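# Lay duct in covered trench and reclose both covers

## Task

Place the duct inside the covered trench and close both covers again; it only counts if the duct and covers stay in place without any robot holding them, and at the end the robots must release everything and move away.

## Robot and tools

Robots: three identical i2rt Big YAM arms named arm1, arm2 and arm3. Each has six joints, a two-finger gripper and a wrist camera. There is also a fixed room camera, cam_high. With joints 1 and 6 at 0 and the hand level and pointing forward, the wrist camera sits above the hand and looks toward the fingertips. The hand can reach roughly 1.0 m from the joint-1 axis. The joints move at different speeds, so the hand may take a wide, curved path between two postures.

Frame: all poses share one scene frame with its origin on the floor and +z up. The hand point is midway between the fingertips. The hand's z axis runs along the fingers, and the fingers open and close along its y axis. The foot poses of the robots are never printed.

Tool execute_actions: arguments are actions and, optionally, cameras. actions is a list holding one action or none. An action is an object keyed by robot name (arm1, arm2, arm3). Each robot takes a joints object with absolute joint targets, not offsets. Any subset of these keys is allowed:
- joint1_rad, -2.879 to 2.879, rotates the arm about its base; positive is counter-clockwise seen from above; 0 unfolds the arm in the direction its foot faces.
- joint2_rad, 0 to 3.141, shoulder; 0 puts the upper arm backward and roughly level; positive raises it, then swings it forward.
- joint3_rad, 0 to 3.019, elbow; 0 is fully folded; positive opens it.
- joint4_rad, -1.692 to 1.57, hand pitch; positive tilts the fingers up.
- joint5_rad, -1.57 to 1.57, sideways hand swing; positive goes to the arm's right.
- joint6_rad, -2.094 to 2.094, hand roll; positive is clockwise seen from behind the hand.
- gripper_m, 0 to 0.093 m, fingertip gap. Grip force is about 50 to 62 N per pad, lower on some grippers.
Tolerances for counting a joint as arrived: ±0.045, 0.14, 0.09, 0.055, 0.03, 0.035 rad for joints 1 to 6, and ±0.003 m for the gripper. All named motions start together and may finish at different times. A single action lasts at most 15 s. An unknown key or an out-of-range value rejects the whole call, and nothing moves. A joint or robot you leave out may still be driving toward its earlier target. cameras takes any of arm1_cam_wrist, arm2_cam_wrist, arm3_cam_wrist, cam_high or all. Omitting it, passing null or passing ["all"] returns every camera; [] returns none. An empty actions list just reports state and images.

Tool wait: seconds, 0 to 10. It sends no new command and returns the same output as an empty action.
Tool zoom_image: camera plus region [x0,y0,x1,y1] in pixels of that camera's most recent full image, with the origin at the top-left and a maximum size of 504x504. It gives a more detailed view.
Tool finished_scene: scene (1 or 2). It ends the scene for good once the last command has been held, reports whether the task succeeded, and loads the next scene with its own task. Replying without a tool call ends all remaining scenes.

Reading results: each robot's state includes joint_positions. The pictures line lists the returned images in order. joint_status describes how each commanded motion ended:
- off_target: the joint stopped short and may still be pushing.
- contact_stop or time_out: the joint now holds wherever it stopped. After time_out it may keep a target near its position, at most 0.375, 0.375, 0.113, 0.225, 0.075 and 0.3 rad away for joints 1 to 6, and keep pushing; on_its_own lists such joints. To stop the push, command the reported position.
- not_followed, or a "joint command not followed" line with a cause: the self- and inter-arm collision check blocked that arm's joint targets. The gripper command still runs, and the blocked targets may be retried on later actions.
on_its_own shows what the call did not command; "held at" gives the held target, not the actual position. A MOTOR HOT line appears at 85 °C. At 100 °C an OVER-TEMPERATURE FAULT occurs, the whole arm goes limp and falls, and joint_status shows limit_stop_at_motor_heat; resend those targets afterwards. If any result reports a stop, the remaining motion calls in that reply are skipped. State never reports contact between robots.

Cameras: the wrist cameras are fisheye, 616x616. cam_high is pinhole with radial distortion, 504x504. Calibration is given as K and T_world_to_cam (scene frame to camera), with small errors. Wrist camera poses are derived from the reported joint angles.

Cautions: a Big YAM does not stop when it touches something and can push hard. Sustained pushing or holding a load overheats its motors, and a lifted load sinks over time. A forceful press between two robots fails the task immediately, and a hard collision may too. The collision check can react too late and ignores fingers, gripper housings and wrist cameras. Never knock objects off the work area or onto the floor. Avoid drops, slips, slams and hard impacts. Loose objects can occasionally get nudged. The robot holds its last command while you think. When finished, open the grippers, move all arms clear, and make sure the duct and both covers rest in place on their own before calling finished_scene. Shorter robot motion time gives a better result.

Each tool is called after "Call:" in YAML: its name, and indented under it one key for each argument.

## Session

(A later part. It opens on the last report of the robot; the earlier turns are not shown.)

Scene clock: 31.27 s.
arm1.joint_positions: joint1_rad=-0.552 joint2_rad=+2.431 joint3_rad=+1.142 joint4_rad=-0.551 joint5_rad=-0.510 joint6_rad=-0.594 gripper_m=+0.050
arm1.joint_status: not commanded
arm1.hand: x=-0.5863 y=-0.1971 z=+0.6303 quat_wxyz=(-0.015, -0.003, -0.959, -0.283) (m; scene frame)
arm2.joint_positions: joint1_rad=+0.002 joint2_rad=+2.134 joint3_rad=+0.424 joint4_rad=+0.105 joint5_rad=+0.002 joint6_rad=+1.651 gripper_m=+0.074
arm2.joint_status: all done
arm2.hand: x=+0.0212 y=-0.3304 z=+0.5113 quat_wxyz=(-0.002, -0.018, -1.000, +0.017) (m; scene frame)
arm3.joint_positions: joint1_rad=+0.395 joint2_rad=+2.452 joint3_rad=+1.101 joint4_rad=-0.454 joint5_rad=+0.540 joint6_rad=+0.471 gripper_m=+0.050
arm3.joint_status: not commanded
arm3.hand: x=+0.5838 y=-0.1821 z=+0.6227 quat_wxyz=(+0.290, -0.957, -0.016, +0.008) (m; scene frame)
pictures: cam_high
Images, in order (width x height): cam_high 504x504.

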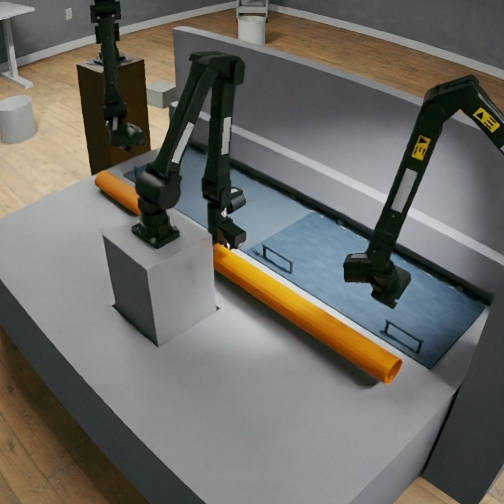

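Call:
execute_actions:
  actions:
    - {"arm1":{"joints":{"joint1_rad":-0.57,"joint2_rad":2.64,"joint3_rad":1.26,"joint4_rad":-0.5,"joint5_rad":-0.502,"joint6_rad":-0.65}},"arm2":{"joints":{"joint2_rad":2.11,"joint3_rad":0.36,"joint4_rad":0.2,"joint6_rad":1.61}},"arm3":{"joints":{"joint1_rad":0.435,"joint2_rad":2.635,"joint3_rad":1.23,"joint4_rad":-0.41,"joint5_rad":0.532,"joint6_rad":0.55}}}

Scene clock: 34.03 s.
arm1.joint_positions: joint1_rad=-0.560 joint2_rad=+2.647 joint3_rad=+1.255 joint4_rad=-0.505 joint5_rad=-0.503 joint6_rad=-0.640 gripper_m=+0.050
arm1.joint_status: all done
arm1.hand: x=-0.6032 y=-0.1928 z=+0.5493 quat_wxyz=(+0.002, +0.008, -0.956, -0.293) (m; scene frame)
arm2.joint_positions: joint1_rad=+0.002 joint2_rad=+2.140 joint3_rad=+0.384 joint4_rad=+0.187 joint5_rad=+0.002 joint6_rad=+1.620 gripper_m=+0.074
arm2.joint_status: all done
arm2.hand: x=+0.0214 y=-0.3369 z=+0.5124 quat_wxyz=(-0.001, -0.003, -1.000, -0.001) (m; scene frame)
arm3.joint_positions: joint1_rad=+0.437 joint2_rad=+2.642 joint3_rad=+1.225 joint4_rad=-0.416 joint5_rad=+0.535 joint6_rad=+0.537 gripper_m=+0.050
arm3.joint_status: all done
arm3.hand: x=+0.5906 y=-0.1979 z=+0.5526 quat_wxyz=(+0.293, -0.956, -0.008, +0.010) (m; scene frame)
pictures: arm1_cam_wrist, arm2_cam_wrist, arm3_cam_wrist, cam_high
camera_calibration (this result's frames):
arm1_cam_wrist: T_world_to_cam=[[0.0178276, -0.82841, -0.559839, 0.159402], [-0.812041, -0.33867, 0.475281, -0.808682], [-0.583327, 0.446139, -0.678741, 0.230361], [0, 0, 0, 1]] pos_world=[-0.525149, -0.244598, 0.629946]
arm2_cam_wrist: T_world_to_cam=[[-0.0166504, -0.999818, 0.00932491, -0.339342], [-0.813727, 0.0189695, 0.580937, -0.2651], [-0.581008, 0.00208489, -0.813895, 0.551205], [0, 0, 0, 1]] pos_world=[0.0988848, -0.3354, 0.605794]
arm3_cam_wrist: T_world_to_cam=[[-0.00879883, 0.826425, 0.562978, -0.14413], [0.834526, -0.304099, 0.459446, -0.794148], [0.550899, 0.473862, -0.686997, 0.272671], [0, 0, 0, 1]] pos_world=[0.511255, -0.251596, 0.633335]
Images, in order (width x height): arm1_cam_wrist 616x616, arm2_cam_wrist 616x616, arm3_cam_wrist 616x616, cam_high 504x504.

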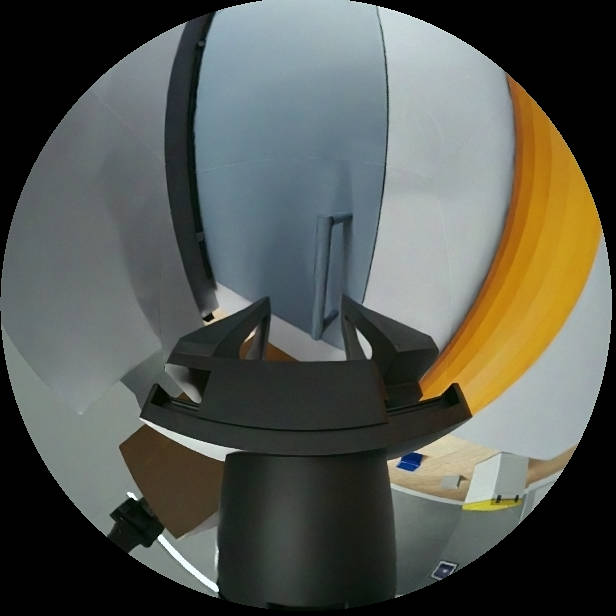

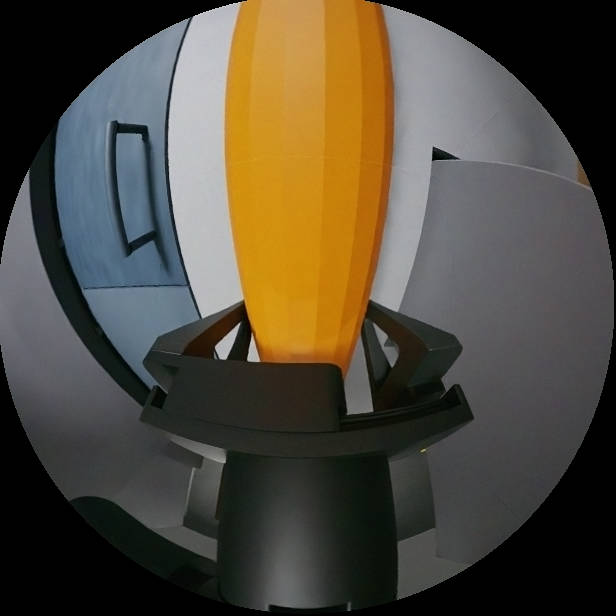

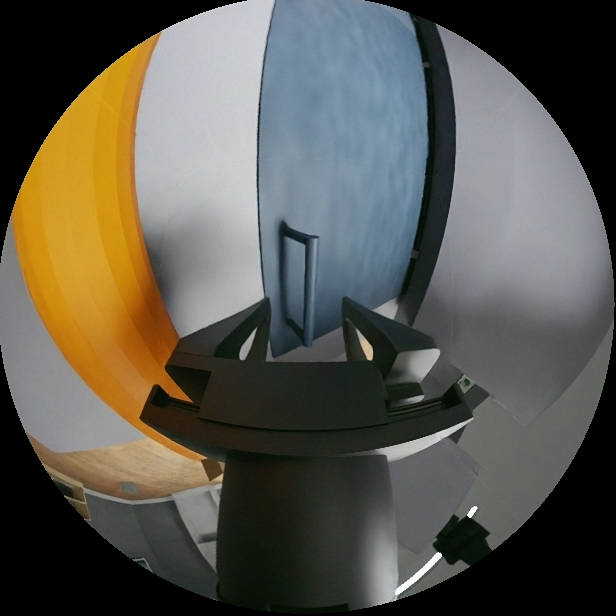

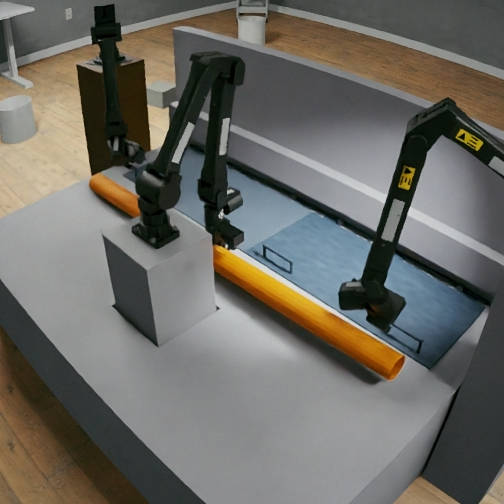

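Call:
execute_actions:
  actions:
    - {"arm1":{"joints":{"joint1_rad":-0.535,"joint2_rad":2.70,"joint3_rad":1.285,"joint4_rad":-0.445,"joint5_rad":-0.512,"joint6_rad":-0.60}},"arm3":{"joints":{"joint1_rad":0.375,"joint2_rad":2.705,"joint3_rad":1.245,"joint4_rad":-0.335,"joint5_rad":0.548,"joint6_rad":0.465}}}
  cameras: []

Call:
execute_actions:
  actions:
    - {"arm1":{"joints":{"joint1_rad":-0.508,"joint2_rad":2.768,"joint3_rad":1.312,"joint4_rad":-0.395,"joint5_rad":-0.522,"joint6_rad":-0.565}},"arm3":{"joints":{"joint1_rad":0.325,"joint2_rad":2.773,"joint3_rad":1.268,"joint4_rad":-0.265,"joint5_rad":0.562,"joint6_rad":0.403}}}
  cameras: ["arm1_cam_wrist","arm3_cam_wrist"]

Scene clock: 37.57 s.
arm1.joint_positions: joint1_rad=-0.544 joint2_rad=+2.682 joint3_rad=+1.283 joint4_rad=-0.455 joint5_rad=-0.509 joint6_rad=-0.610 gripper_m=+0.050
arm1.joint_status: all done
arm1.hand: x=-0.5921 y=-0.1907 z=+0.5334 quat_wxyz=(-0.010, +0.007, -0.958, -0.286) (m; scene frame)
arm2.joint_positions: joint1_rad=+0.002 joint2_rad=+2.140 joint3_rad=+0.384 joint4_rad=+0.187 joint5_rad=+0.002 joint6_rad=+1.620 gripper_m=+0.074
arm2.joint_status: not commanded
arm2.hand: x=+0.0214 y=-0.3369 z=+0.5124 quat_wxyz=(-0.001, -0.003, -1.000, -0.001) (m; scene frame)
arm3.joint_positions: joint1_rad=+0.369 joint2_rad=+2.695 joint3_rad=+1.244 joint4_rad=-0.349 joint5_rad=+0.543 joint6_rad=+0.477 gripper_m=+0.050
arm3.joint_status: all done
arm3.hand: x=+0.5841 y=-0.1705 z=+0.5299 quat_wxyz=(+0.290, -0.957, +0.000, +0.007) (m; scene frame)
pictures: none
No camera images: the call's "cameras" was empty. Leave "cameras" out to get every camera's image.

Scene clock: 38.47 s.
arm1.joint_positions: joint1_rad=-0.513 joint2_rad=+2.760 joint3_rad=+1.312 joint4_rad=-0.405 joint5_rad=-0.519 joint6_rad=-0.575 gripper_m=+0.050
arm1.joint_status: all done
arm1.hand: x=-0.5975 y=-0.1728 z=+0.5025 quat_wxyz=(-0.004, +0.004, -0.957, -0.290) (m; scene frame)
arm2.joint_positions: joint1_rad=+0.002 joint2_rad=+2.140 joint3_rad=+0.384 joint4_rad=+0.187 joint5_rad=+0.002 joint6_rad=+1.620 gripper_m=+0.074
arm2.joint_status: not commanded
arm2.hand: x=+0.0214 y=-0.3369 z=+0.5124 quat_wxyz=(-0.001, -0.003, -1.000, -0.001) (m; scene frame)
arm3.joint_positions: joint1_rad=+0.323 joint2_rad=+2.766 joint3_rad=+1.268 joint4_rad=-0.279 joint5_rad=+0.557 joint6_rad=+0.416 gripper_m=+0.050
arm3.joint_status: all done
arm3.hand: x=+0.5872 y=-0.1481 z=+0.5019 quat_wxyz=(+0.293, -0.956, -0.006, +0.005) (m; scene frame)
pictures: arm1_cam_wrist, arm3_cam_wrist
camera_calibration (this result's frames):
arm1_cam_wrist: T_world_to_cam=[[0.0134786, -0.832786, -0.553431, 0.143022], [-0.820558, -0.325503, 0.469822, -0.775069], [-0.571405, 0.44779, -0.687736, 0.204964], [0, 0, 0, 1]] pos_world=[-0.520799, -0.224962, 0.584259]
arm3_cam_wrist: T_world_to_cam=[[-0.00692789, 0.826323, 0.563154, -0.157954], [0.828617, -0.31051, 0.465808, -0.753573], [0.559773, 0.469866, -0.682554, 0.208145], [0, 0, 0, 1]] pos_world=[0.506815, -0.201271, 0.582043]
Images, in order (width x height): arm1_cam_wrist 616x616, arm3_cam_wrist 616x616.

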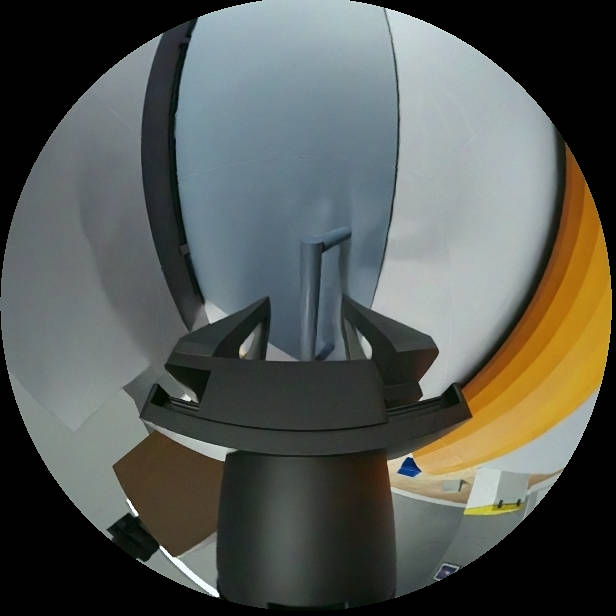

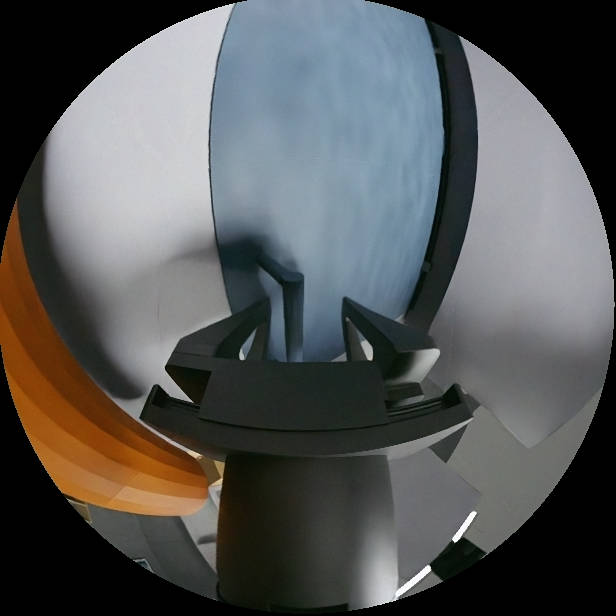

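Call:
execute_actions:
  actions:
    - {"arm1":{"joints":{"gripper_m":0.0}},"arm3":{"joints":{"joint1_rad":0.34,"gripper_m":0.0}}}
  cameras: ["arm1_cam_wrist","arm3_cam_wrist"]

Scene clock: 39.57 s.
arm1.joint_positions: joint1_rad=-0.513 joint2_rad=+2.761 joint3_rad=+1.314 joint4_rad=-0.401 joint5_rad=-0.511 joint6_rad=-0.566 gripper_m=+0.011
arm1.joint_status: gripper_m off_target (ended at +0.011, target +0.000)
arm1.hand: x=-0.5971 y=-0.1745 z=+0.5013 quat_wxyz=(-0.003, +0.001, -0.958, -0.285) (m; scene frame)
arm2.joint_positions: joint1_rad=+0.002 joint2_rad=+2.140 joint3_rad=+0.384 joint4_rad=+0.187 joint5_rad=+0.002 joint6_rad=+1.620 gripper_m=+0.074
arm2.joint_status: not commanded
arm2.hand: x=+0.0214 y=-0.3369 z=+0.5124 quat_wxyz=(-0.001, -0.003, -1.000, -0.001) (m; scene frame)
arm3.joint_positions: joint1_rad=+0.337 joint2_rad=+2.774 joint3_rad=+1.272 joint4_rad=-0.267 joint5_rad=+0.549 joint6_rad=+0.429 gripper_m=+0.011
arm3.joint_status: gripper_m off_target (ended at +0.011, target +0.000); the others done
arm3.hand: x=+0.5873 y=-0.1549 z=+0.4980 quat_wxyz=(+0.288, -0.957, -0.005, +0.011) (m; scene frame)
pictures: arm1_cam_wrist, arm3_cam_wrist
camera_calibration (this result's frames):
arm1_cam_wrist: T_world_to_cam=[[0.00653041, -0.837887, -0.545805, 0.132112], [-0.81997, -0.316903, 0.476679, -0.776283], [-0.57237, 0.444431, -0.689111, 0.204605], [0, 0, 0, 1]] pos_world=[-0.520281, -0.226244, 0.58314]
arm3_cam_wrist: T_world_to_cam=[[-0.00114535, 0.832146, 0.554556, -0.14836], [0.834685, -0.304613, 0.458815, -0.753112], [0.550726, 0.463405, -0.694231, 0.218756], [0, 0, 0, 1]] pos_world=[0.507967, -0.207323, 0.57968]
Images, in order (width x height): arm1_cam_wrist 616x616, arm3_cam_wrist 616x616.

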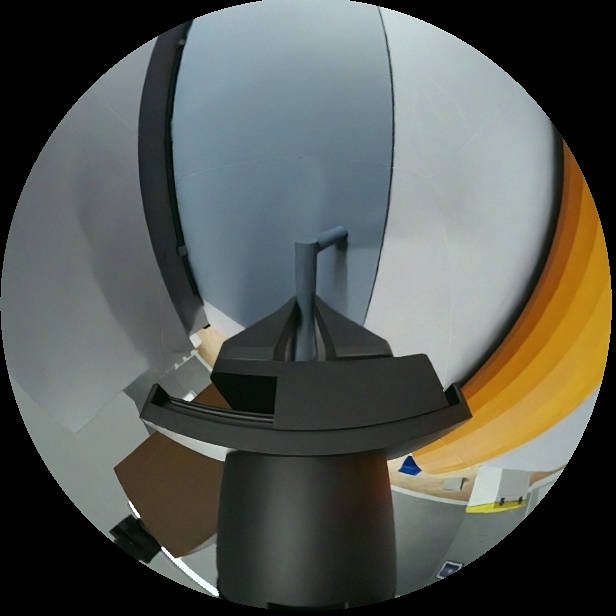

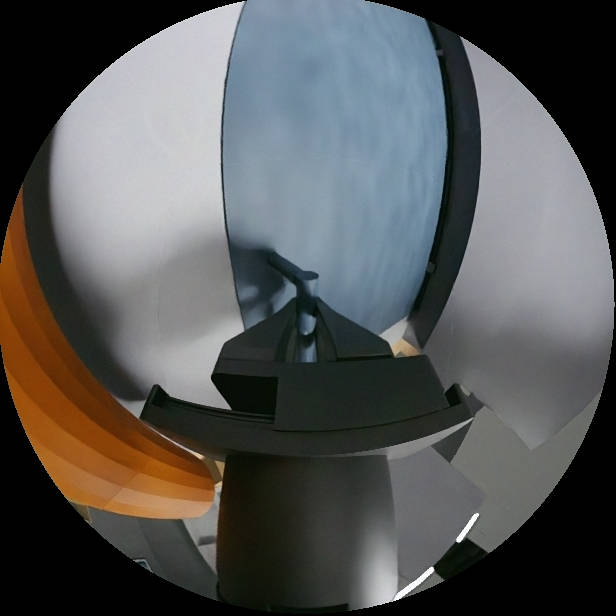

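Call:
execute_actions:
  actions:
    - {"arm1":{"joints":{"joint1_rad":-0.40,"joint2_rad":2.48,"joint3_rad":1.045,"joint4_rad":-0.22,"joint5_rad":-0.324,"joint6_rad":-0.40}},"arm3":{"joints":{"joint1_rad":0.195,"joint2_rad":2.495,"joint3_rad":1.025,"joint4_rad":-0.13,"joint5_rad":0.342,"joint6_rad":0.23}}}
  cameras: ["arm1_cam_wrist","arm3_cam_wrist","cam_high"]

Scene clock: 43.27 s.
arm1.joint_positions: joint1_rad=-0.406 joint2_rad=+2.569 joint3_rad=+1.088 joint4_rad=-0.195 joint5_rad=-0.308 joint6_rad=-0.396 gripper_m=+0.011
arm1.joint_status: all done
arm1.hand: x=-0.5971 y=-0.1639 z=+0.5493 quat_wxyz=(-0.003, -0.001, -0.987, -0.163) (m; scene frame)
arm2.joint_positions: joint1_rad=+0.002 joint2_rad=+2.140 joint3_rad=+0.384 joint4_rad=+0.187 joint5_rad=+0.002 joint6_rad=+1.620 gripper_m=+0.074
arm2.joint_status: not commanded
arm2.hand: x=+0.0214 y=-0.3369 z=+0.5124 quat_wxyz=(-0.001, -0.003, -1.000, -0.001) (m; scene frame)
arm3.joint_positions: joint1_rad=+0.214 joint2_rad=+2.570 joint3_rad=+1.055 joint4_rad=-0.108 joint5_rad=+0.313 joint6_rad=+0.269 gripper_m=+0.011
arm3.joint_status: joint6_rad time_out (moved -0.159 of -0.199); the others done
arm3.on_its_own: joint6_rad reads +0.269 and still pushes toward +0.230 since a time_out
arm3.hand: x=+0.5886 y=-0.1436 z=+0.5519 quat_wxyz=(+0.160, -0.987, +0.002, +0.008) (m; scene frame)
pictures: arm1_cam_wrist, arm3_cam_wrist, cam_high
camera_calibration (this result's frames):
arm1_cam_wrist: T_world_to_cam=[[0.00207233, -0.94722, -0.320577, 0.0228299], [-0.820383, -0.184921, 0.541088, -0.809841], [-0.571811, 0.261874, -0.777466, 0.251894], [0, 0, 0, 1]] pos_world=[-0.520391, -0.194096, 0.641354]
arm3_cam_wrist: T_world_to_cam=[[0.00747746, 0.947911, 0.318448, -0.0458159], [0.829735, -0.18362, 0.52709, -0.792856], [0.558108, 0.260286, -0.787888, 0.268344], [0, 0, 0, 1]] pos_world=[0.508437, -0.172001, 0.643921]
Images, in order (width x height): arm1_cam_wrist 616x616, arm3_cam_wrist 616x616, cam_high 504x504.

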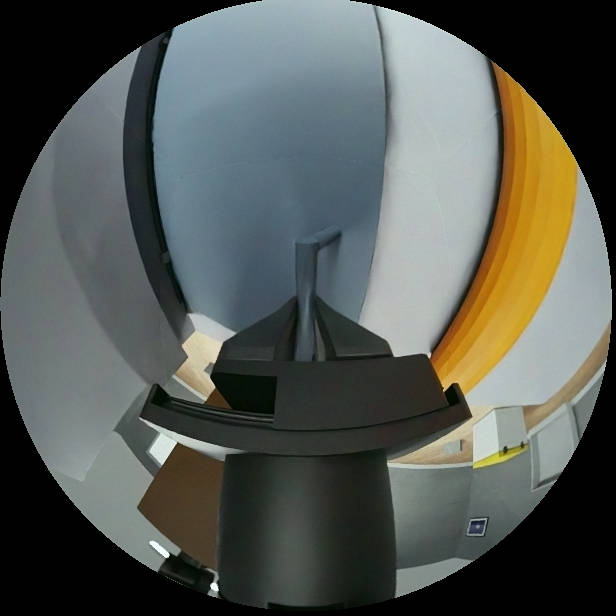

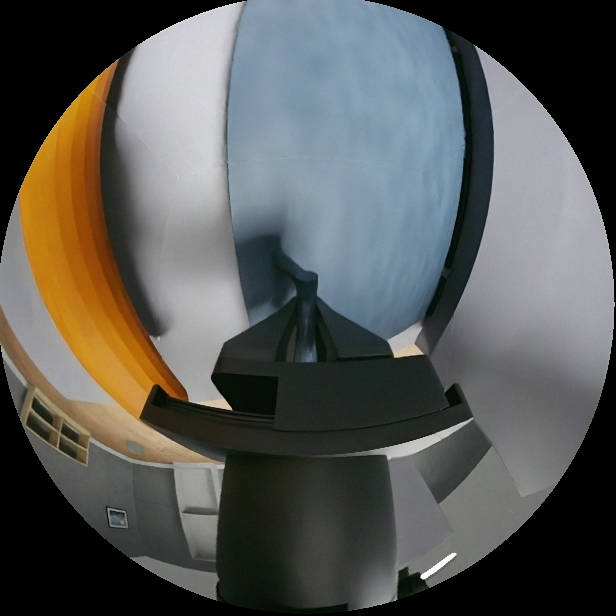

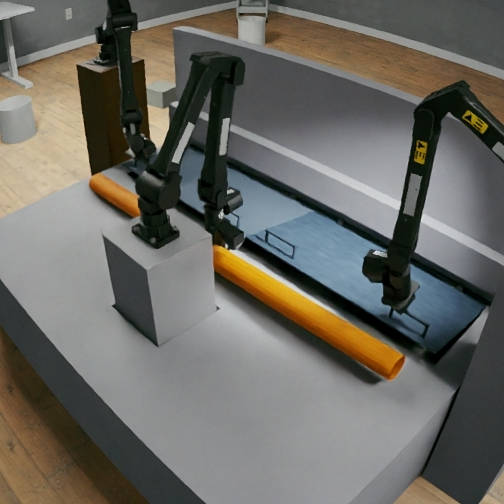

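Call:
execute_actions:
  actions:
    - {"arm1":{"joints":{"joint1_rad":-0.21,"joint2_rad":2.20,"joint3_rad":0.855,"joint4_rad":-0.16,"joint5_rad":-0.11,"joint6_rad":-0.19}},"arm3":{"joints":{"joint1_rad":-0.015,"joint2_rad":2.225,"joint3_rad":0.872,"joint4_rad":-0.13,"joint5_rad":0.12,"joint6_rad":0.03}}}
  cameras: []

Call:
execute_actions:
  actions:
    - {"arm1":{"joints":{"joint1_rad":0.045,"joint2_rad":2.04,"joint3_rad":0.80,"joint4_rad":-0.25,"joint5_rad":0.14,"joint6_rad":0.064}},"arm3":{"joints":{"joint1_rad":-0.26,"joint2_rad":2.08,"joint3_rad":0.865,"joint4_rad":-0.30,"joint5_rad":-0.13,"joint6_rad":-0.22}}}
  cameras: ["arm1_cam_wrist","arm3_cam_wrist","cam_high"]

Scene clock: 46.07 s.
arm1.joint_positions: joint1_rad=-0.217 joint2_rad=+2.287 joint3_rad=+0.867 joint4_rad=-0.138 joint5_rad=-0.096 joint6_rad=-0.183 gripper_m=+0.011
arm1.joint_status: all done
arm1.hand: x=-0.5955 y=-0.1254 z=+0.6364 quat_wxyz=(-0.008, -0.004, -0.999, -0.048) (m; scene frame)
arm2.joint_positions: joint1_rad=+0.002 joint2_rad=+2.140 joint3_rad=+0.384 joint4_rad=+0.187 joint5_rad=+0.002 joint6_rad=+1.620 gripper_m=+0.074
arm2.joint_status: not commanded
arm2.hand: x=+0.0214 y=-0.3369 z=+0.5124 quat_wxyz=(-0.001, -0.003, -1.000, -0.001) (m; scene frame)
arm3.joint_positions: joint1_rad=+0.016 joint2_rad=+2.298 joint3_rad=+0.869 joint4_rad=-0.115 joint5_rad=+0.083 joint6_rad=+0.063 gripper_m=+0.011
arm3.joint_status: joint5_rad time_out (moved -0.230 of -0.193); the others done
arm3.on_its_own: joint5_rad reads +0.083 and still pushes toward +0.120 since a time_out
arm3.hand: x=+0.5890 y=-0.1058 z=+0.6371 quat_wxyz=(+0.043, -0.999, +0.003, +0.008) (m; scene frame)
pictures: none
No camera images: the call's "cameras" was empty. Leave "cameras" out to get every camera's image.

not run: a stop came earlier in this reply.

Call:
execute_actions:
  actions:
    - {"arm1":{"joints":{"joint1_rad":0.035,"joint2_rad":2.04,"joint3_rad":0.80,"joint4_rad":-0.25,"joint5_rad":0.14,"joint6_rad":0.064}},"arm3":{"joints":{"joint1_rad":-0.225,"joint2_rad":2.07,"joint3_rad":0.85,"joint4_rad":-0.29,"joint5_rad":-0.14,"joint6_rad":-0.19}}}
  cameras: ["arm1_cam_wrist","arm3_cam_wrist","cam_high"]

Scene clock: 47.50 s.
arm1.joint_positions: joint1_rad=+0.008 joint2_rad=+2.122 joint3_rad=+0.802 joint4_rad=-0.231 joint5_rad=+0.151 joint6_rad=+0.055 gripper_m=+0.011
arm1.joint_status: all done
arm1.hand: x=-0.5946 y=-0.0826 z=+0.6916 quat_wxyz=(-0.006, -0.011, -0.997, +0.073) (m; scene frame)
arm2.joint_positions: joint1_rad=+0.002 joint2_rad=+2.140 joint3_rad=+0.384 joint4_rad=+0.187 joint5_rad=+0.002 joint6_rad=+1.620 gripper_m=+0.074
arm2.joint_status: not commanded
arm2.hand: x=+0.0214 y=-0.3369 z=+0.5124 quat_wxyz=(-0.001, -0.003, -1.000, -0.001) (m; scene frame)
arm3.joint_positions: joint1_rad=-0.200 joint2_rad=+2.143 joint3_rad=+0.839 joint4_rad=-0.272 joint5_rad=-0.155 joint6_rad=-0.158 gripper_m=+0.011
arm3.joint_status: all done
arm3.hand: x=+0.5904 y=-0.0638 z=+0.6924 quat_wxyz=(-0.074, -0.997, +0.002, +0.002) (m; scene frame)
pictures: arm1_cam_wrist, arm3_cam_wrist, cam_high
camera_calibration (this result's frames):
arm1_cam_wrist: T_world_to_cam=[[-0.0185848, -0.988956, 0.14704, -0.193615], [-0.822662, 0.0987063, 0.559897, -0.8607], [-0.568227, -0.110559, -0.815411, 0.34032], [0, 0, 0, 1]] pos_world=[-0.518285, -0.0688949, 0.787873]
arm3_cam_wrist: T_world_to_cam=[[0.00422476, 0.989377, -0.145312, 0.159495], [0.823986, 0.0788902, 0.561091, -0.857135], [0.566595, -0.122106, -0.814899, 0.346614], [0, 0, 0, 1]] pos_world=[0.509204, -0.0478573, 0.786563]
Images, in order (width x height): arm1_cam_wrist 616x616, arm3_cam_wrist 616x616, cam_high 504x504.

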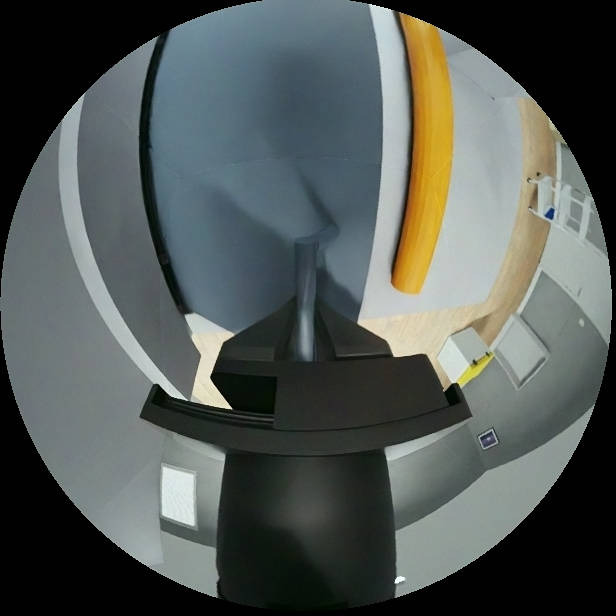

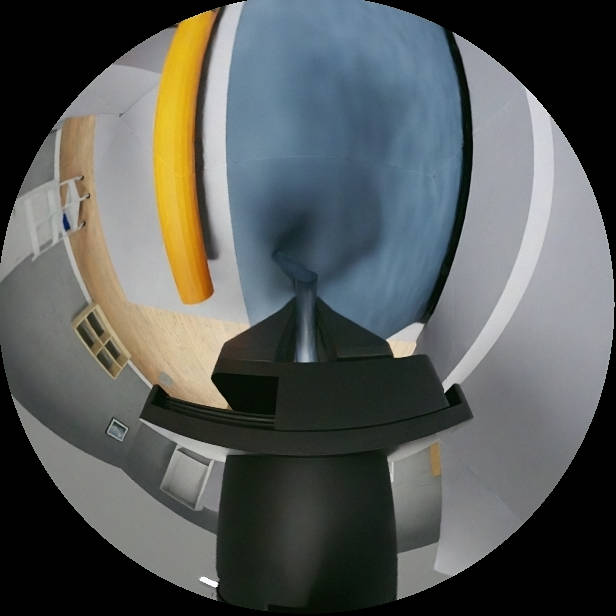

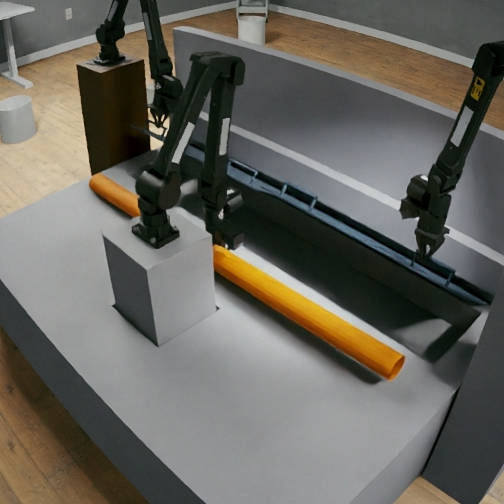

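Call:
execute_actions:
  actions:
    - {"arm1":{"joints":{"joint1_rad":0.35,"joint2_rad":1.96,"joint3_rad":0.87,"joint4_rad":-0.55,"joint5_rad":0.37,"joint6_rad":0.385}},"arm3":{"joints":{"joint1_rad":-0.53,"joint2_rad":2.03,"joint3_rad":0.995,"joint4_rad":-0.66,"joint5_rad":-0.345,"joint6_rad":-0.54}}}

Scene clock: 50.17 s.
arm1.joint_positions: joint1_rad=+0.304 joint2_rad=+2.011 joint3_rad=+0.858 joint4_rad=-0.519 joint5_rad=+0.393 joint6_rad=+0.377 gripper_m=+0.011
arm1.joint_status: joint1_rad time_out (moved +0.296 of +0.342); the others done
arm1.on_its_own: joint1_rad reads +0.304 and still pushes toward +0.350 since a time_out
arm1.hand: x=-0.5952 y=-0.0102 z=+0.7516 quat_wxyz=(-0.013, -0.011, -0.980, +0.199) (m; scene frame)
arm2.joint_positions: joint1_rad=+0.002 joint2_rad=+2.140 joint3_rad=+0.384 joint4_rad=+0.187 joint5_rad=+0.002 joint6_rad=+1.620 gripper_m=+0.074
arm2.joint_status: not commanded
arm2.hand: x=+0.0214 y=-0.3369 z=+0.5124 quat_wxyz=(-0.001, -0.003, -1.000, -0.001) (m; scene frame)
arm3.joint_positions: joint1_rad=-0.481 joint2_rad=+2.072 joint3_rad=+0.962 joint4_rad=-0.644 joint5_rad=-0.381 joint6_rad=-0.489 gripper_m=+0.010
arm3.joint_status: joint1_rad time_out (moved -0.282 of -0.330); joint5_rad time_out (moved -0.226 of -0.190); joint6_rad time_out (moved -0.332 of -0.382); the others done
arm3.on_its_own: joint1_rad reads -0.481 and still pushes toward -0.530 since a time_out; joint5_rad reads -0.381 and still pushes toward -0.345 since a time_out; joint6_rad reads -0.489 and still pushes toward -0.540 since a time_out
arm3.hand: x=+0.5918 y=+0.0101 z=+0.7512 quat_wxyz=(-0.206, -0.978, -0.005, -0.003) (m; scene frame)
pictures: arm1_cam_wrist, arm2_cam_wrist, arm3_cam_wrist, cam_high
camera_calibration (this result's frames):
arm1_cam_wrist: T_world_to_cam=[[-0.0239228, -0.920423, 0.390191, -0.316087], [-0.829108, 0.236343, 0.506678, -0.864373], [-0.558577, -0.311389, -0.768784, 0.365532], [0, 0, 0, 1]] pos_world=[-0.520042, 0.027178, 0.842308]
arm2_cam_wrist: T_world_to_cam=[[-0.0166504, -0.999818, 0.00932491, -0.339342], [-0.813727, 0.0189695, 0.580937, -0.2651], [-0.581008, 0.00208489, -0.813895, 0.551205], [0, 0, 0, 1]] pos_world=[0.0988848, -0.3354, 0.605794]
arm3_cam_wrist: T_world_to_cam=[[-0.00646534, 0.91606, -0.400988, 0.294034], [0.816808, 0.236167, 0.526355, -0.868461], [0.576873, -0.324127, -0.749773, 0.349775], [0, 0, 0, 1]] pos_world=[0.509491, 0.0491202, 0.837275]
Images, in order (width x height): arm1_cam_wrist 616x616, arm2_cam_wrist 616x616, arm3_cam_wrist 616x616, cam_high 504x504.

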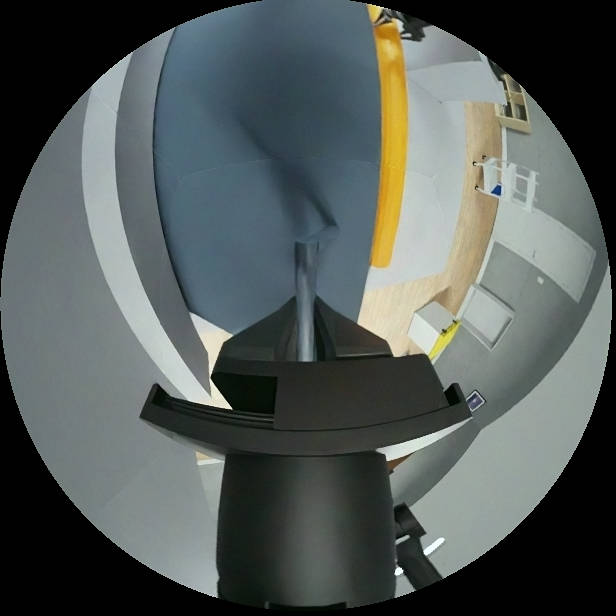

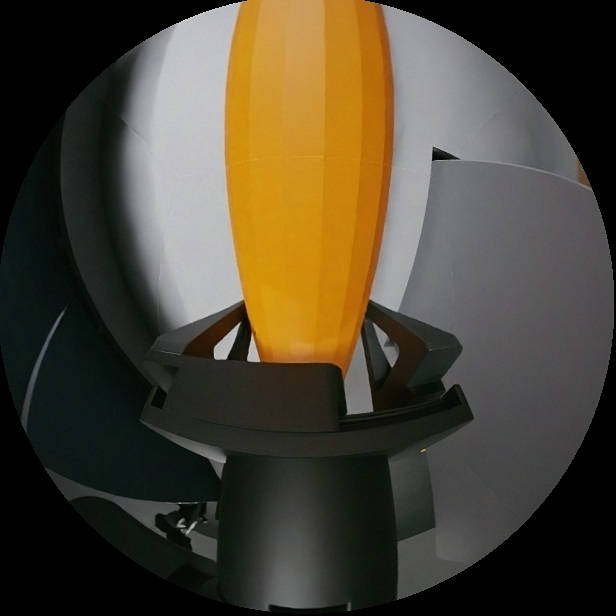

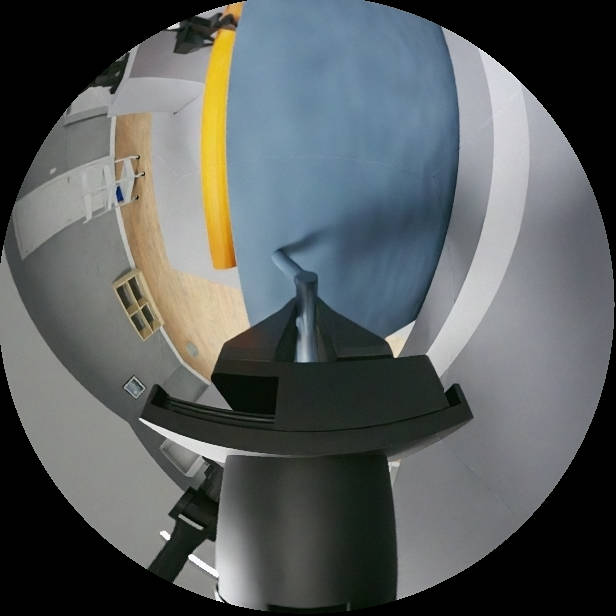

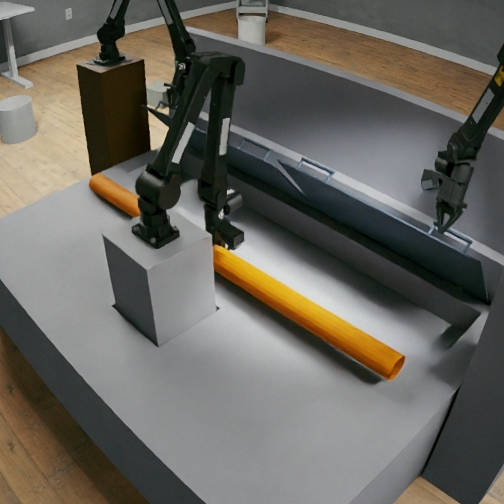

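Call:
zoom_image:
  camera: "cam_high"
  region: [244, 150, 504, 410]

Call:
zoom_image:
  camera: "cam_high"
  region: [80, 80, 340, 300]

Region (244, 150, 504, 410) of cam_high's 504x504 image, scaled by 1.938, with more detail than that image has.

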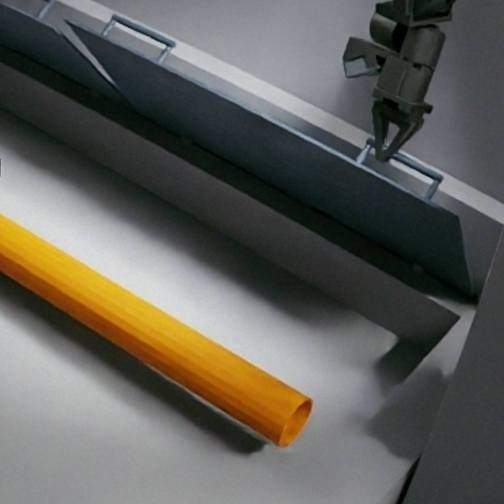

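Region (80, 80, 340, 300) of cam_high's 504x504 image, scaled by 1.938, with more detail than that image has; it fills the top 426 rows of this view, and the rest is white.

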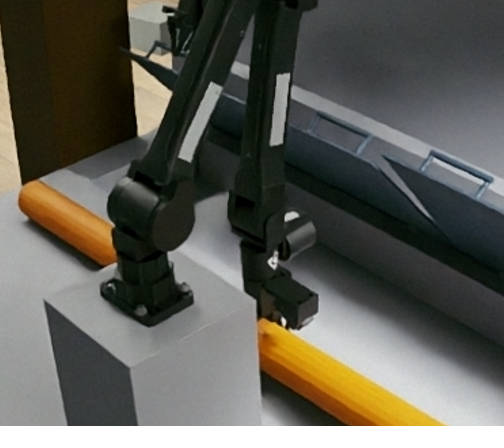

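Call:
execute_actions:
  actions:
    - {"arm2":{"joints":{"joint2_rad":1.97,"joint3_rad":0.69,"joint4_rad":0.15}}}
  cameras: ["arm2_cam_wrist","cam_high"]

Scene clock: 53.40 s.
arm1.joint_positions: joint1_rad=+0.304 joint2_rad=+2.011 joint3_rad=+0.858 joint4_rad=-0.519 joint5_rad=+0.393 joint6_rad=+0.377 gripper_m=+0.011
arm1.joint_status: not commanded
arm1.on_its_own: joint1_rad reads +0.304 and still pushes toward +0.350 since a time_out
arm1.hand: x=-0.5952 y=-0.0102 z=+0.7516 quat_wxyz=(-0.013, -0.011, -0.980, +0.199) (m; scene frame)
arm2.joint_positions: joint1_rad=+0.002 joint2_rad=+2.042 joint3_rad=+0.665 joint4_rad=+0.124 joint5_rad=-0.001 joint6_rad=+1.606 gripper_m=+0.074
arm2.joint_status: all done
arm2.hand: x=+0.0124 y=-0.1457 z=+0.5495 quat_wxyz=(+0.007, +0.005, -0.987, -0.158) (m; scene frame)
arm3.joint_positions: joint1_rad=-0.481 joint2_rad=+2.072 joint3_rad=+0.962 joint4_rad=-0.644 joint5_rad=-0.381 joint6_rad=-0.489 gripper_m=+0.010
arm3.joint_status: not commanded
arm3.on_its_own: joint1_rad reads -0.481 and still pushes toward -0.530 since a time_out; joint5_rad reads -0.381 and still pushes toward -0.345 since a time_out; joint6_rad reads -0.489 and still pushes toward -0.540 since a time_out
arm3.hand: x=+0.5918 y=+0.0101 z=+0.7512 quat_wxyz=(-0.206, -0.978, -0.005, -0.003) (m; scene frame)
pictures: arm2_cam_wrist, cam_high
camera_calibration (this result's frames):
arm2_cam_wrist: T_world_to_cam=[[-0.0041739, -0.953423, -0.301607, 0.028776], [-0.80383, -0.176214, 0.56816, -0.319197], [-0.594845, 0.244812, -0.765655, 0.58481], [0, 0, 0, 1]] pos_world=[0.0914116, -0.17198, 0.637797]
Images, in order (width x height): arm2_cam_wrist 616x616, cam_high 504x504.

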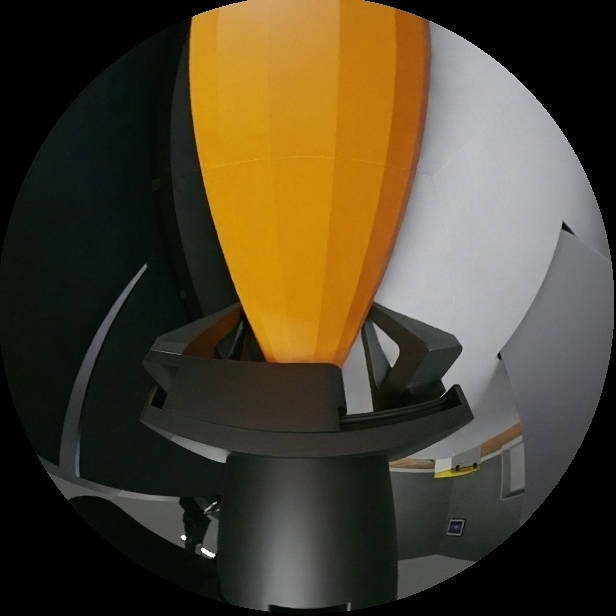

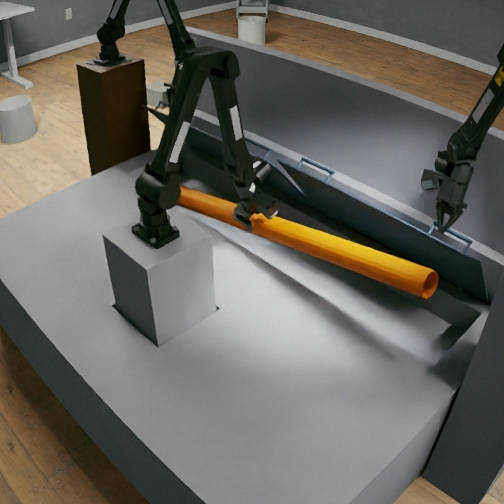

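Call:
execute_actions:
  actions:
    - {"arm2":{"joints":{"joint2_rad":2.16,"joint3_rad":0.845,"joint4_rad":0.37}}}

Scene clock: 54.80 s.
arm1.joint_positions: joint1_rad=+0.304 joint2_rad=+2.011 joint3_rad=+0.858 joint4_rad=-0.519 joint5_rad=+0.393 joint6_rad=+0.377 gripper_m=+0.011
arm1.joint_status: not commanded
arm1.on_its_own: joint1_rad reads +0.304 and still pushes toward +0.350 since a time_out
arm1.hand: x=-0.5952 y=-0.0102 z=+0.7516 quat_wxyz=(-0.013, -0.011, -0.980, +0.199) (m; scene frame)
arm2.joint_positions: joint1_rad=+0.002 joint2_rad=+2.256 joint3_rad=+0.809 joint4_rad=+0.319 joint5_rad=-0.001 joint6_rad=+1.602 gripper_m=+0.074
arm2.joint_status: all done
arm2.hand: x=+0.0097 y=-0.0840 z=+0.5004 quat_wxyz=(+0.009, +0.007, -0.976, -0.219) (m; scene frame)
arm3.joint_positions: joint1_rad=-0.481 joint2_rad=+2.072 joint3_rad=+0.962 joint4_rad=-0.644 joint5_rad=-0.381 joint6_rad=-0.489 gripper_m=+0.010
arm3.joint_status: not commanded
arm3.on_its_own: joint1_rad reads -0.481 and still pushes toward -0.530 since a time_out; joint5_rad reads -0.381 and still pushes toward -0.345 since a time_out; joint6_rad reads -0.489 and still pushes toward -0.540 since a time_out
arm3.hand: x=+0.5918 y=+0.0101 z=+0.7512 quat_wxyz=(-0.206, -0.978, -0.005, -0.003) (m; scene frame)
pictures: arm1_cam_wrist, arm2_cam_wrist, arm3_cam_wrist, cam_high
camera_calibration (this result's frames):
arm1_cam_wrist: T_world_to_cam=[[-0.0239228, -0.920423, 0.390191, -0.316087], [-0.829108, 0.236343, 0.506678, -0.864373], [-0.558577, -0.311389, -0.768784, 0.365532], [0, 0, 0, 1]] pos_world=[-0.520042, 0.027178, 0.842308]
arm2_cam_wrist: T_world_to_cam=[[-0.00233642, -0.908683, -0.41748, 0.134498], [-0.800806, -0.248338, 0.545012, -0.277096], [-0.598919, 0.335594, -0.727099, 0.518824], [0, 0, 0, 1]] pos_world=[0.089148, -0.120711, 0.584407]
arm3_cam_wrist: T_world_to_cam=[[-0.00646534, 0.91606, -0.400988, 0.294034], [0.816808, 0.236167, 0.526355, -0.868461], [0.576873, -0.324127, -0.749773, 0.349775], [0, 0, 0, 1]] pos_world=[0.509491, 0.0491202, 0.837275]
Images, in order (width x height): arm1_cam_wrist 616x616, arm2_cam_wrist 616x616, arm3_cam_wrist 616x616, cam_high 504x504.

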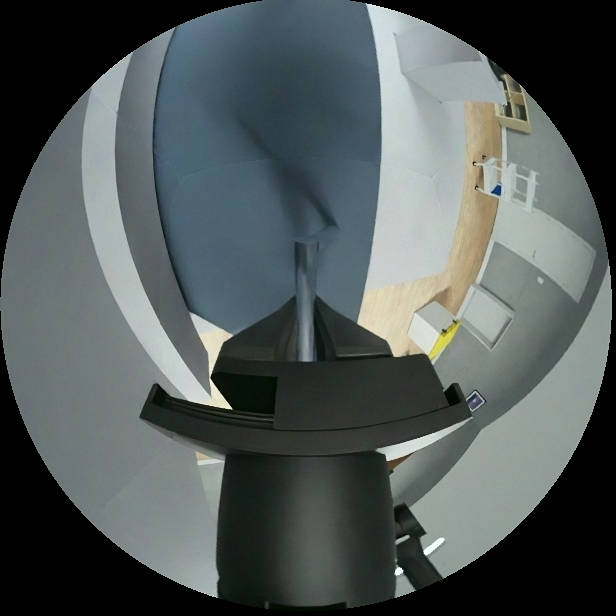

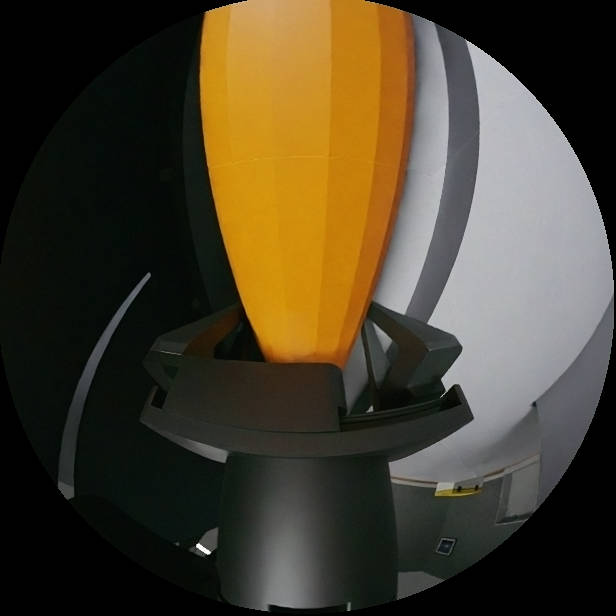

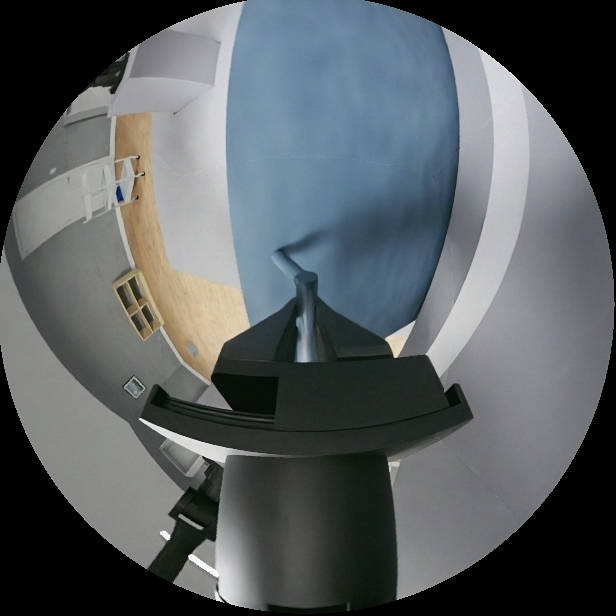

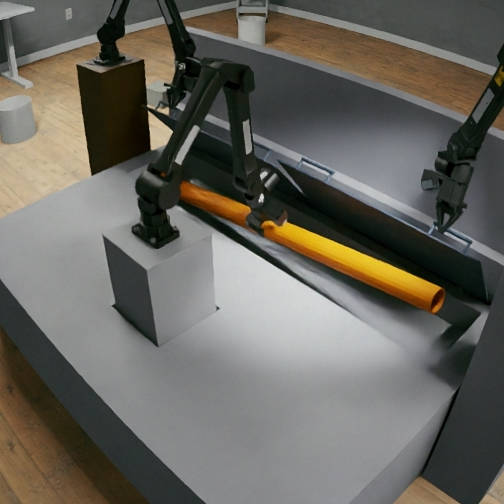

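Call:
execute_actions:
  actions:
    - {"arm2":{"joints":{"joint2_rad":2.32,"joint3_rad":1.005,"joint4_rad":0.30}}}
  cameras: ["arm2_cam_wrist","cam_high"]

Scene clock: 66.43 s.
arm1.joint_positions: joint1_rad=+0.304 joint2_rad=+2.011 joint3_rad=+0.858 joint4_rad=-0.519 joint5_rad=+0.393 joint6_rad=+0.377 gripper_m=+0.011
arm1.joint_status: not commanded
arm1.on_its_own: joint1_rad reads +0.304 and still pushes toward +0.350 since a time_out
arm1.hand: x=-0.5952 y=-0.0102 z=+0.7516 quat_wxyz=(-0.013, -0.011, -0.980, +0.199) (m; scene frame)
arm2.joint_positions: joint1_rad=+0.002 joint2_rad=+2.416 joint3_rad=+0.971 joint4_rad=+0.271 joint5_rad=-0.001 joint6_rad=+1.608 gripper_m=+0.074
arm2.joint_status: all done
arm2.hand: x=+0.0085 y=-0.0573 z=+0.4460 quat_wxyz=(+0.009, +0.003, -0.980, -0.197) (m; scene frame)
arm3.joint_positions: joint1_rad=-0.481 joint2_rad=+2.072 joint3_rad=+0.962 joint4_rad=-0.644 joint5_rad=-0.381 joint6_rad=-0.489 gripper_m=+0.010
arm3.joint_status: not commanded
arm3.on_its_own: joint1_rad reads -0.481 and still pushes toward -0.530 since a time_out; joint5_rad reads -0.381 and still pushes toward -0.345 since a time_out; joint6_rad reads -0.489 and still pushes toward -0.540 since a time_out
arm3.hand: x=+0.5918 y=+0.0101 z=+0.7512 quat_wxyz=(-0.206, -0.978, -0.005, -0.003) (m; scene frame)
pictures: arm2_cam_wrist, cam_high
camera_calibration (this result's frames):
arm2_cam_wrist: T_world_to_cam=[[-0.00802487, -0.926692, -0.375737, 0.116516], [-0.801839, -0.218549, 0.55614, -0.244997], [-0.597487, 0.305743, -0.741303, 0.474195], [0, 0, 0, 1]] pos_world=[0.0878118, -0.0905515, 0.531554]
Images, in order (width x height): arm2_cam_wrist 616x616, cam_high 504x504.

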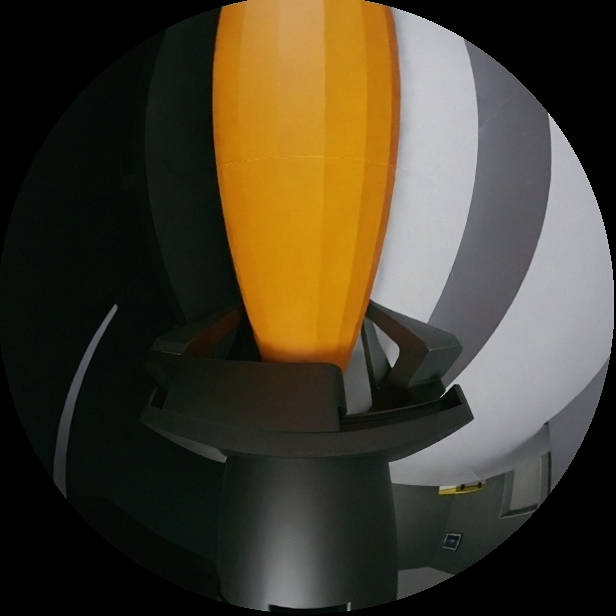

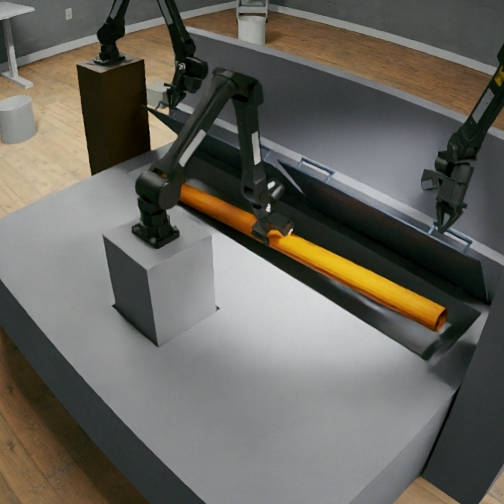

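Call:
execute_actions:
  actions:
    - {"arm2":{"joints":{"joint2_rad":2.43,"joint3_rad":1.065,"joint4_rad":0.36}}}
  cameras: ["arm2_cam_wrist","cam_high"]

Scene clock: 67.73 s.
arm1.joint_positions: joint1_rad=+0.304 joint2_rad=+2.011 joint3_rad=+0.858 joint4_rad=-0.519 joint5_rad=+0.393 joint6_rad=+0.377 gripper_m=+0.011
arm1.joint_status: not commanded
arm1.on_its_own: joint1_rad reads +0.304 and still pushes toward +0.350 since a time_out
arm1.hand: x=-0.5952 y=-0.0102 z=+0.7516 quat_wxyz=(-0.013, -0.011, -0.980, +0.199) (m; scene frame)
arm2.joint_positions: joint1_rad=+0.002 joint2_rad=+2.522 joint3_rad=+1.032 joint4_rad=+0.316 joint5_rad=-0.001 joint6_rad=+1.621 gripper_m=+0.074
arm2.joint_status: all done
arm2.hand: x=+0.0084 y=-0.0551 z=+0.4083 quat_wxyz=(+0.010, -0.003, -0.980, -0.197) (m; scene frame)
arm3.joint_positions: joint1_rad=-0.481 joint2_rad=+2.072 joint3_rad=+0.962 joint4_rad=-0.644 joint5_rad=-0.381 joint6_rad=-0.489 gripper_m=+0.010
arm3.joint_status: not commanded
arm3.on_its_own: joint1_rad reads -0.481 and still pushes toward -0.530 since a time_out; joint5_rad reads -0.381 and still pushes toward -0.345 since a time_out; joint6_rad reads -0.489 and still pushes toward -0.540 since a time_out
arm3.hand: x=+0.5918 y=+0.0101 z=+0.7512 quat_wxyz=(-0.206, -0.978, -0.005, -0.003) (m; scene frame)
pictures: arm2_cam_wrist, cam_high
camera_calibration (this result's frames):
arm2_cam_wrist: T_world_to_cam=[[-0.0202216, -0.926759, -0.375112, 0.104209], [-0.801625, -0.209186, 0.560034, -0.224707], [-0.597485, 0.312024, -0.738683, 0.444799], [0, 0, 0, 1]] pos_world=[0.0877371, -0.0892171, 0.493499]
Images, in order (width x height): arm2_cam_wrist 616x616, cam_high 504x504.

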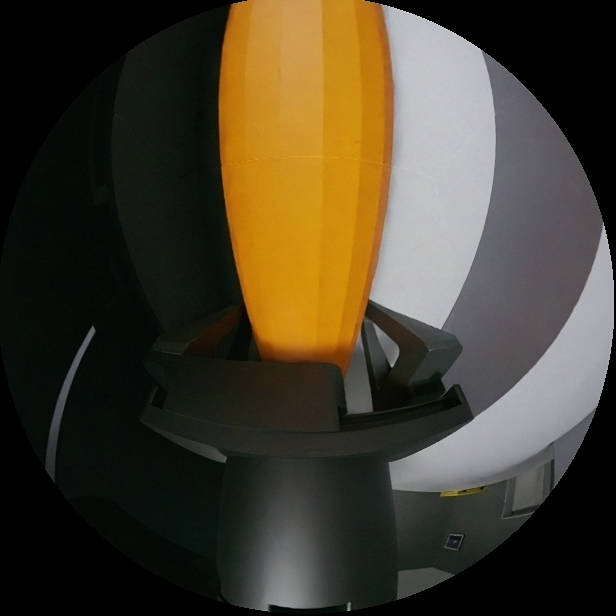

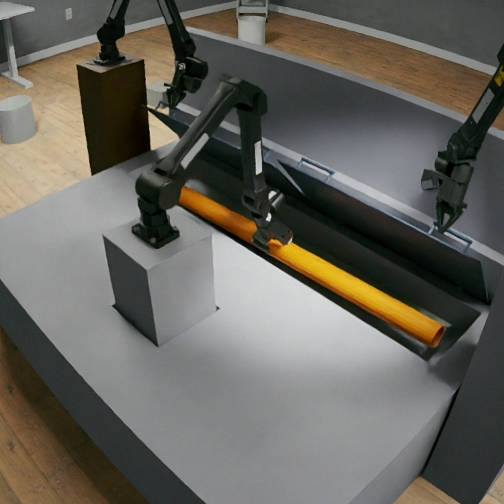

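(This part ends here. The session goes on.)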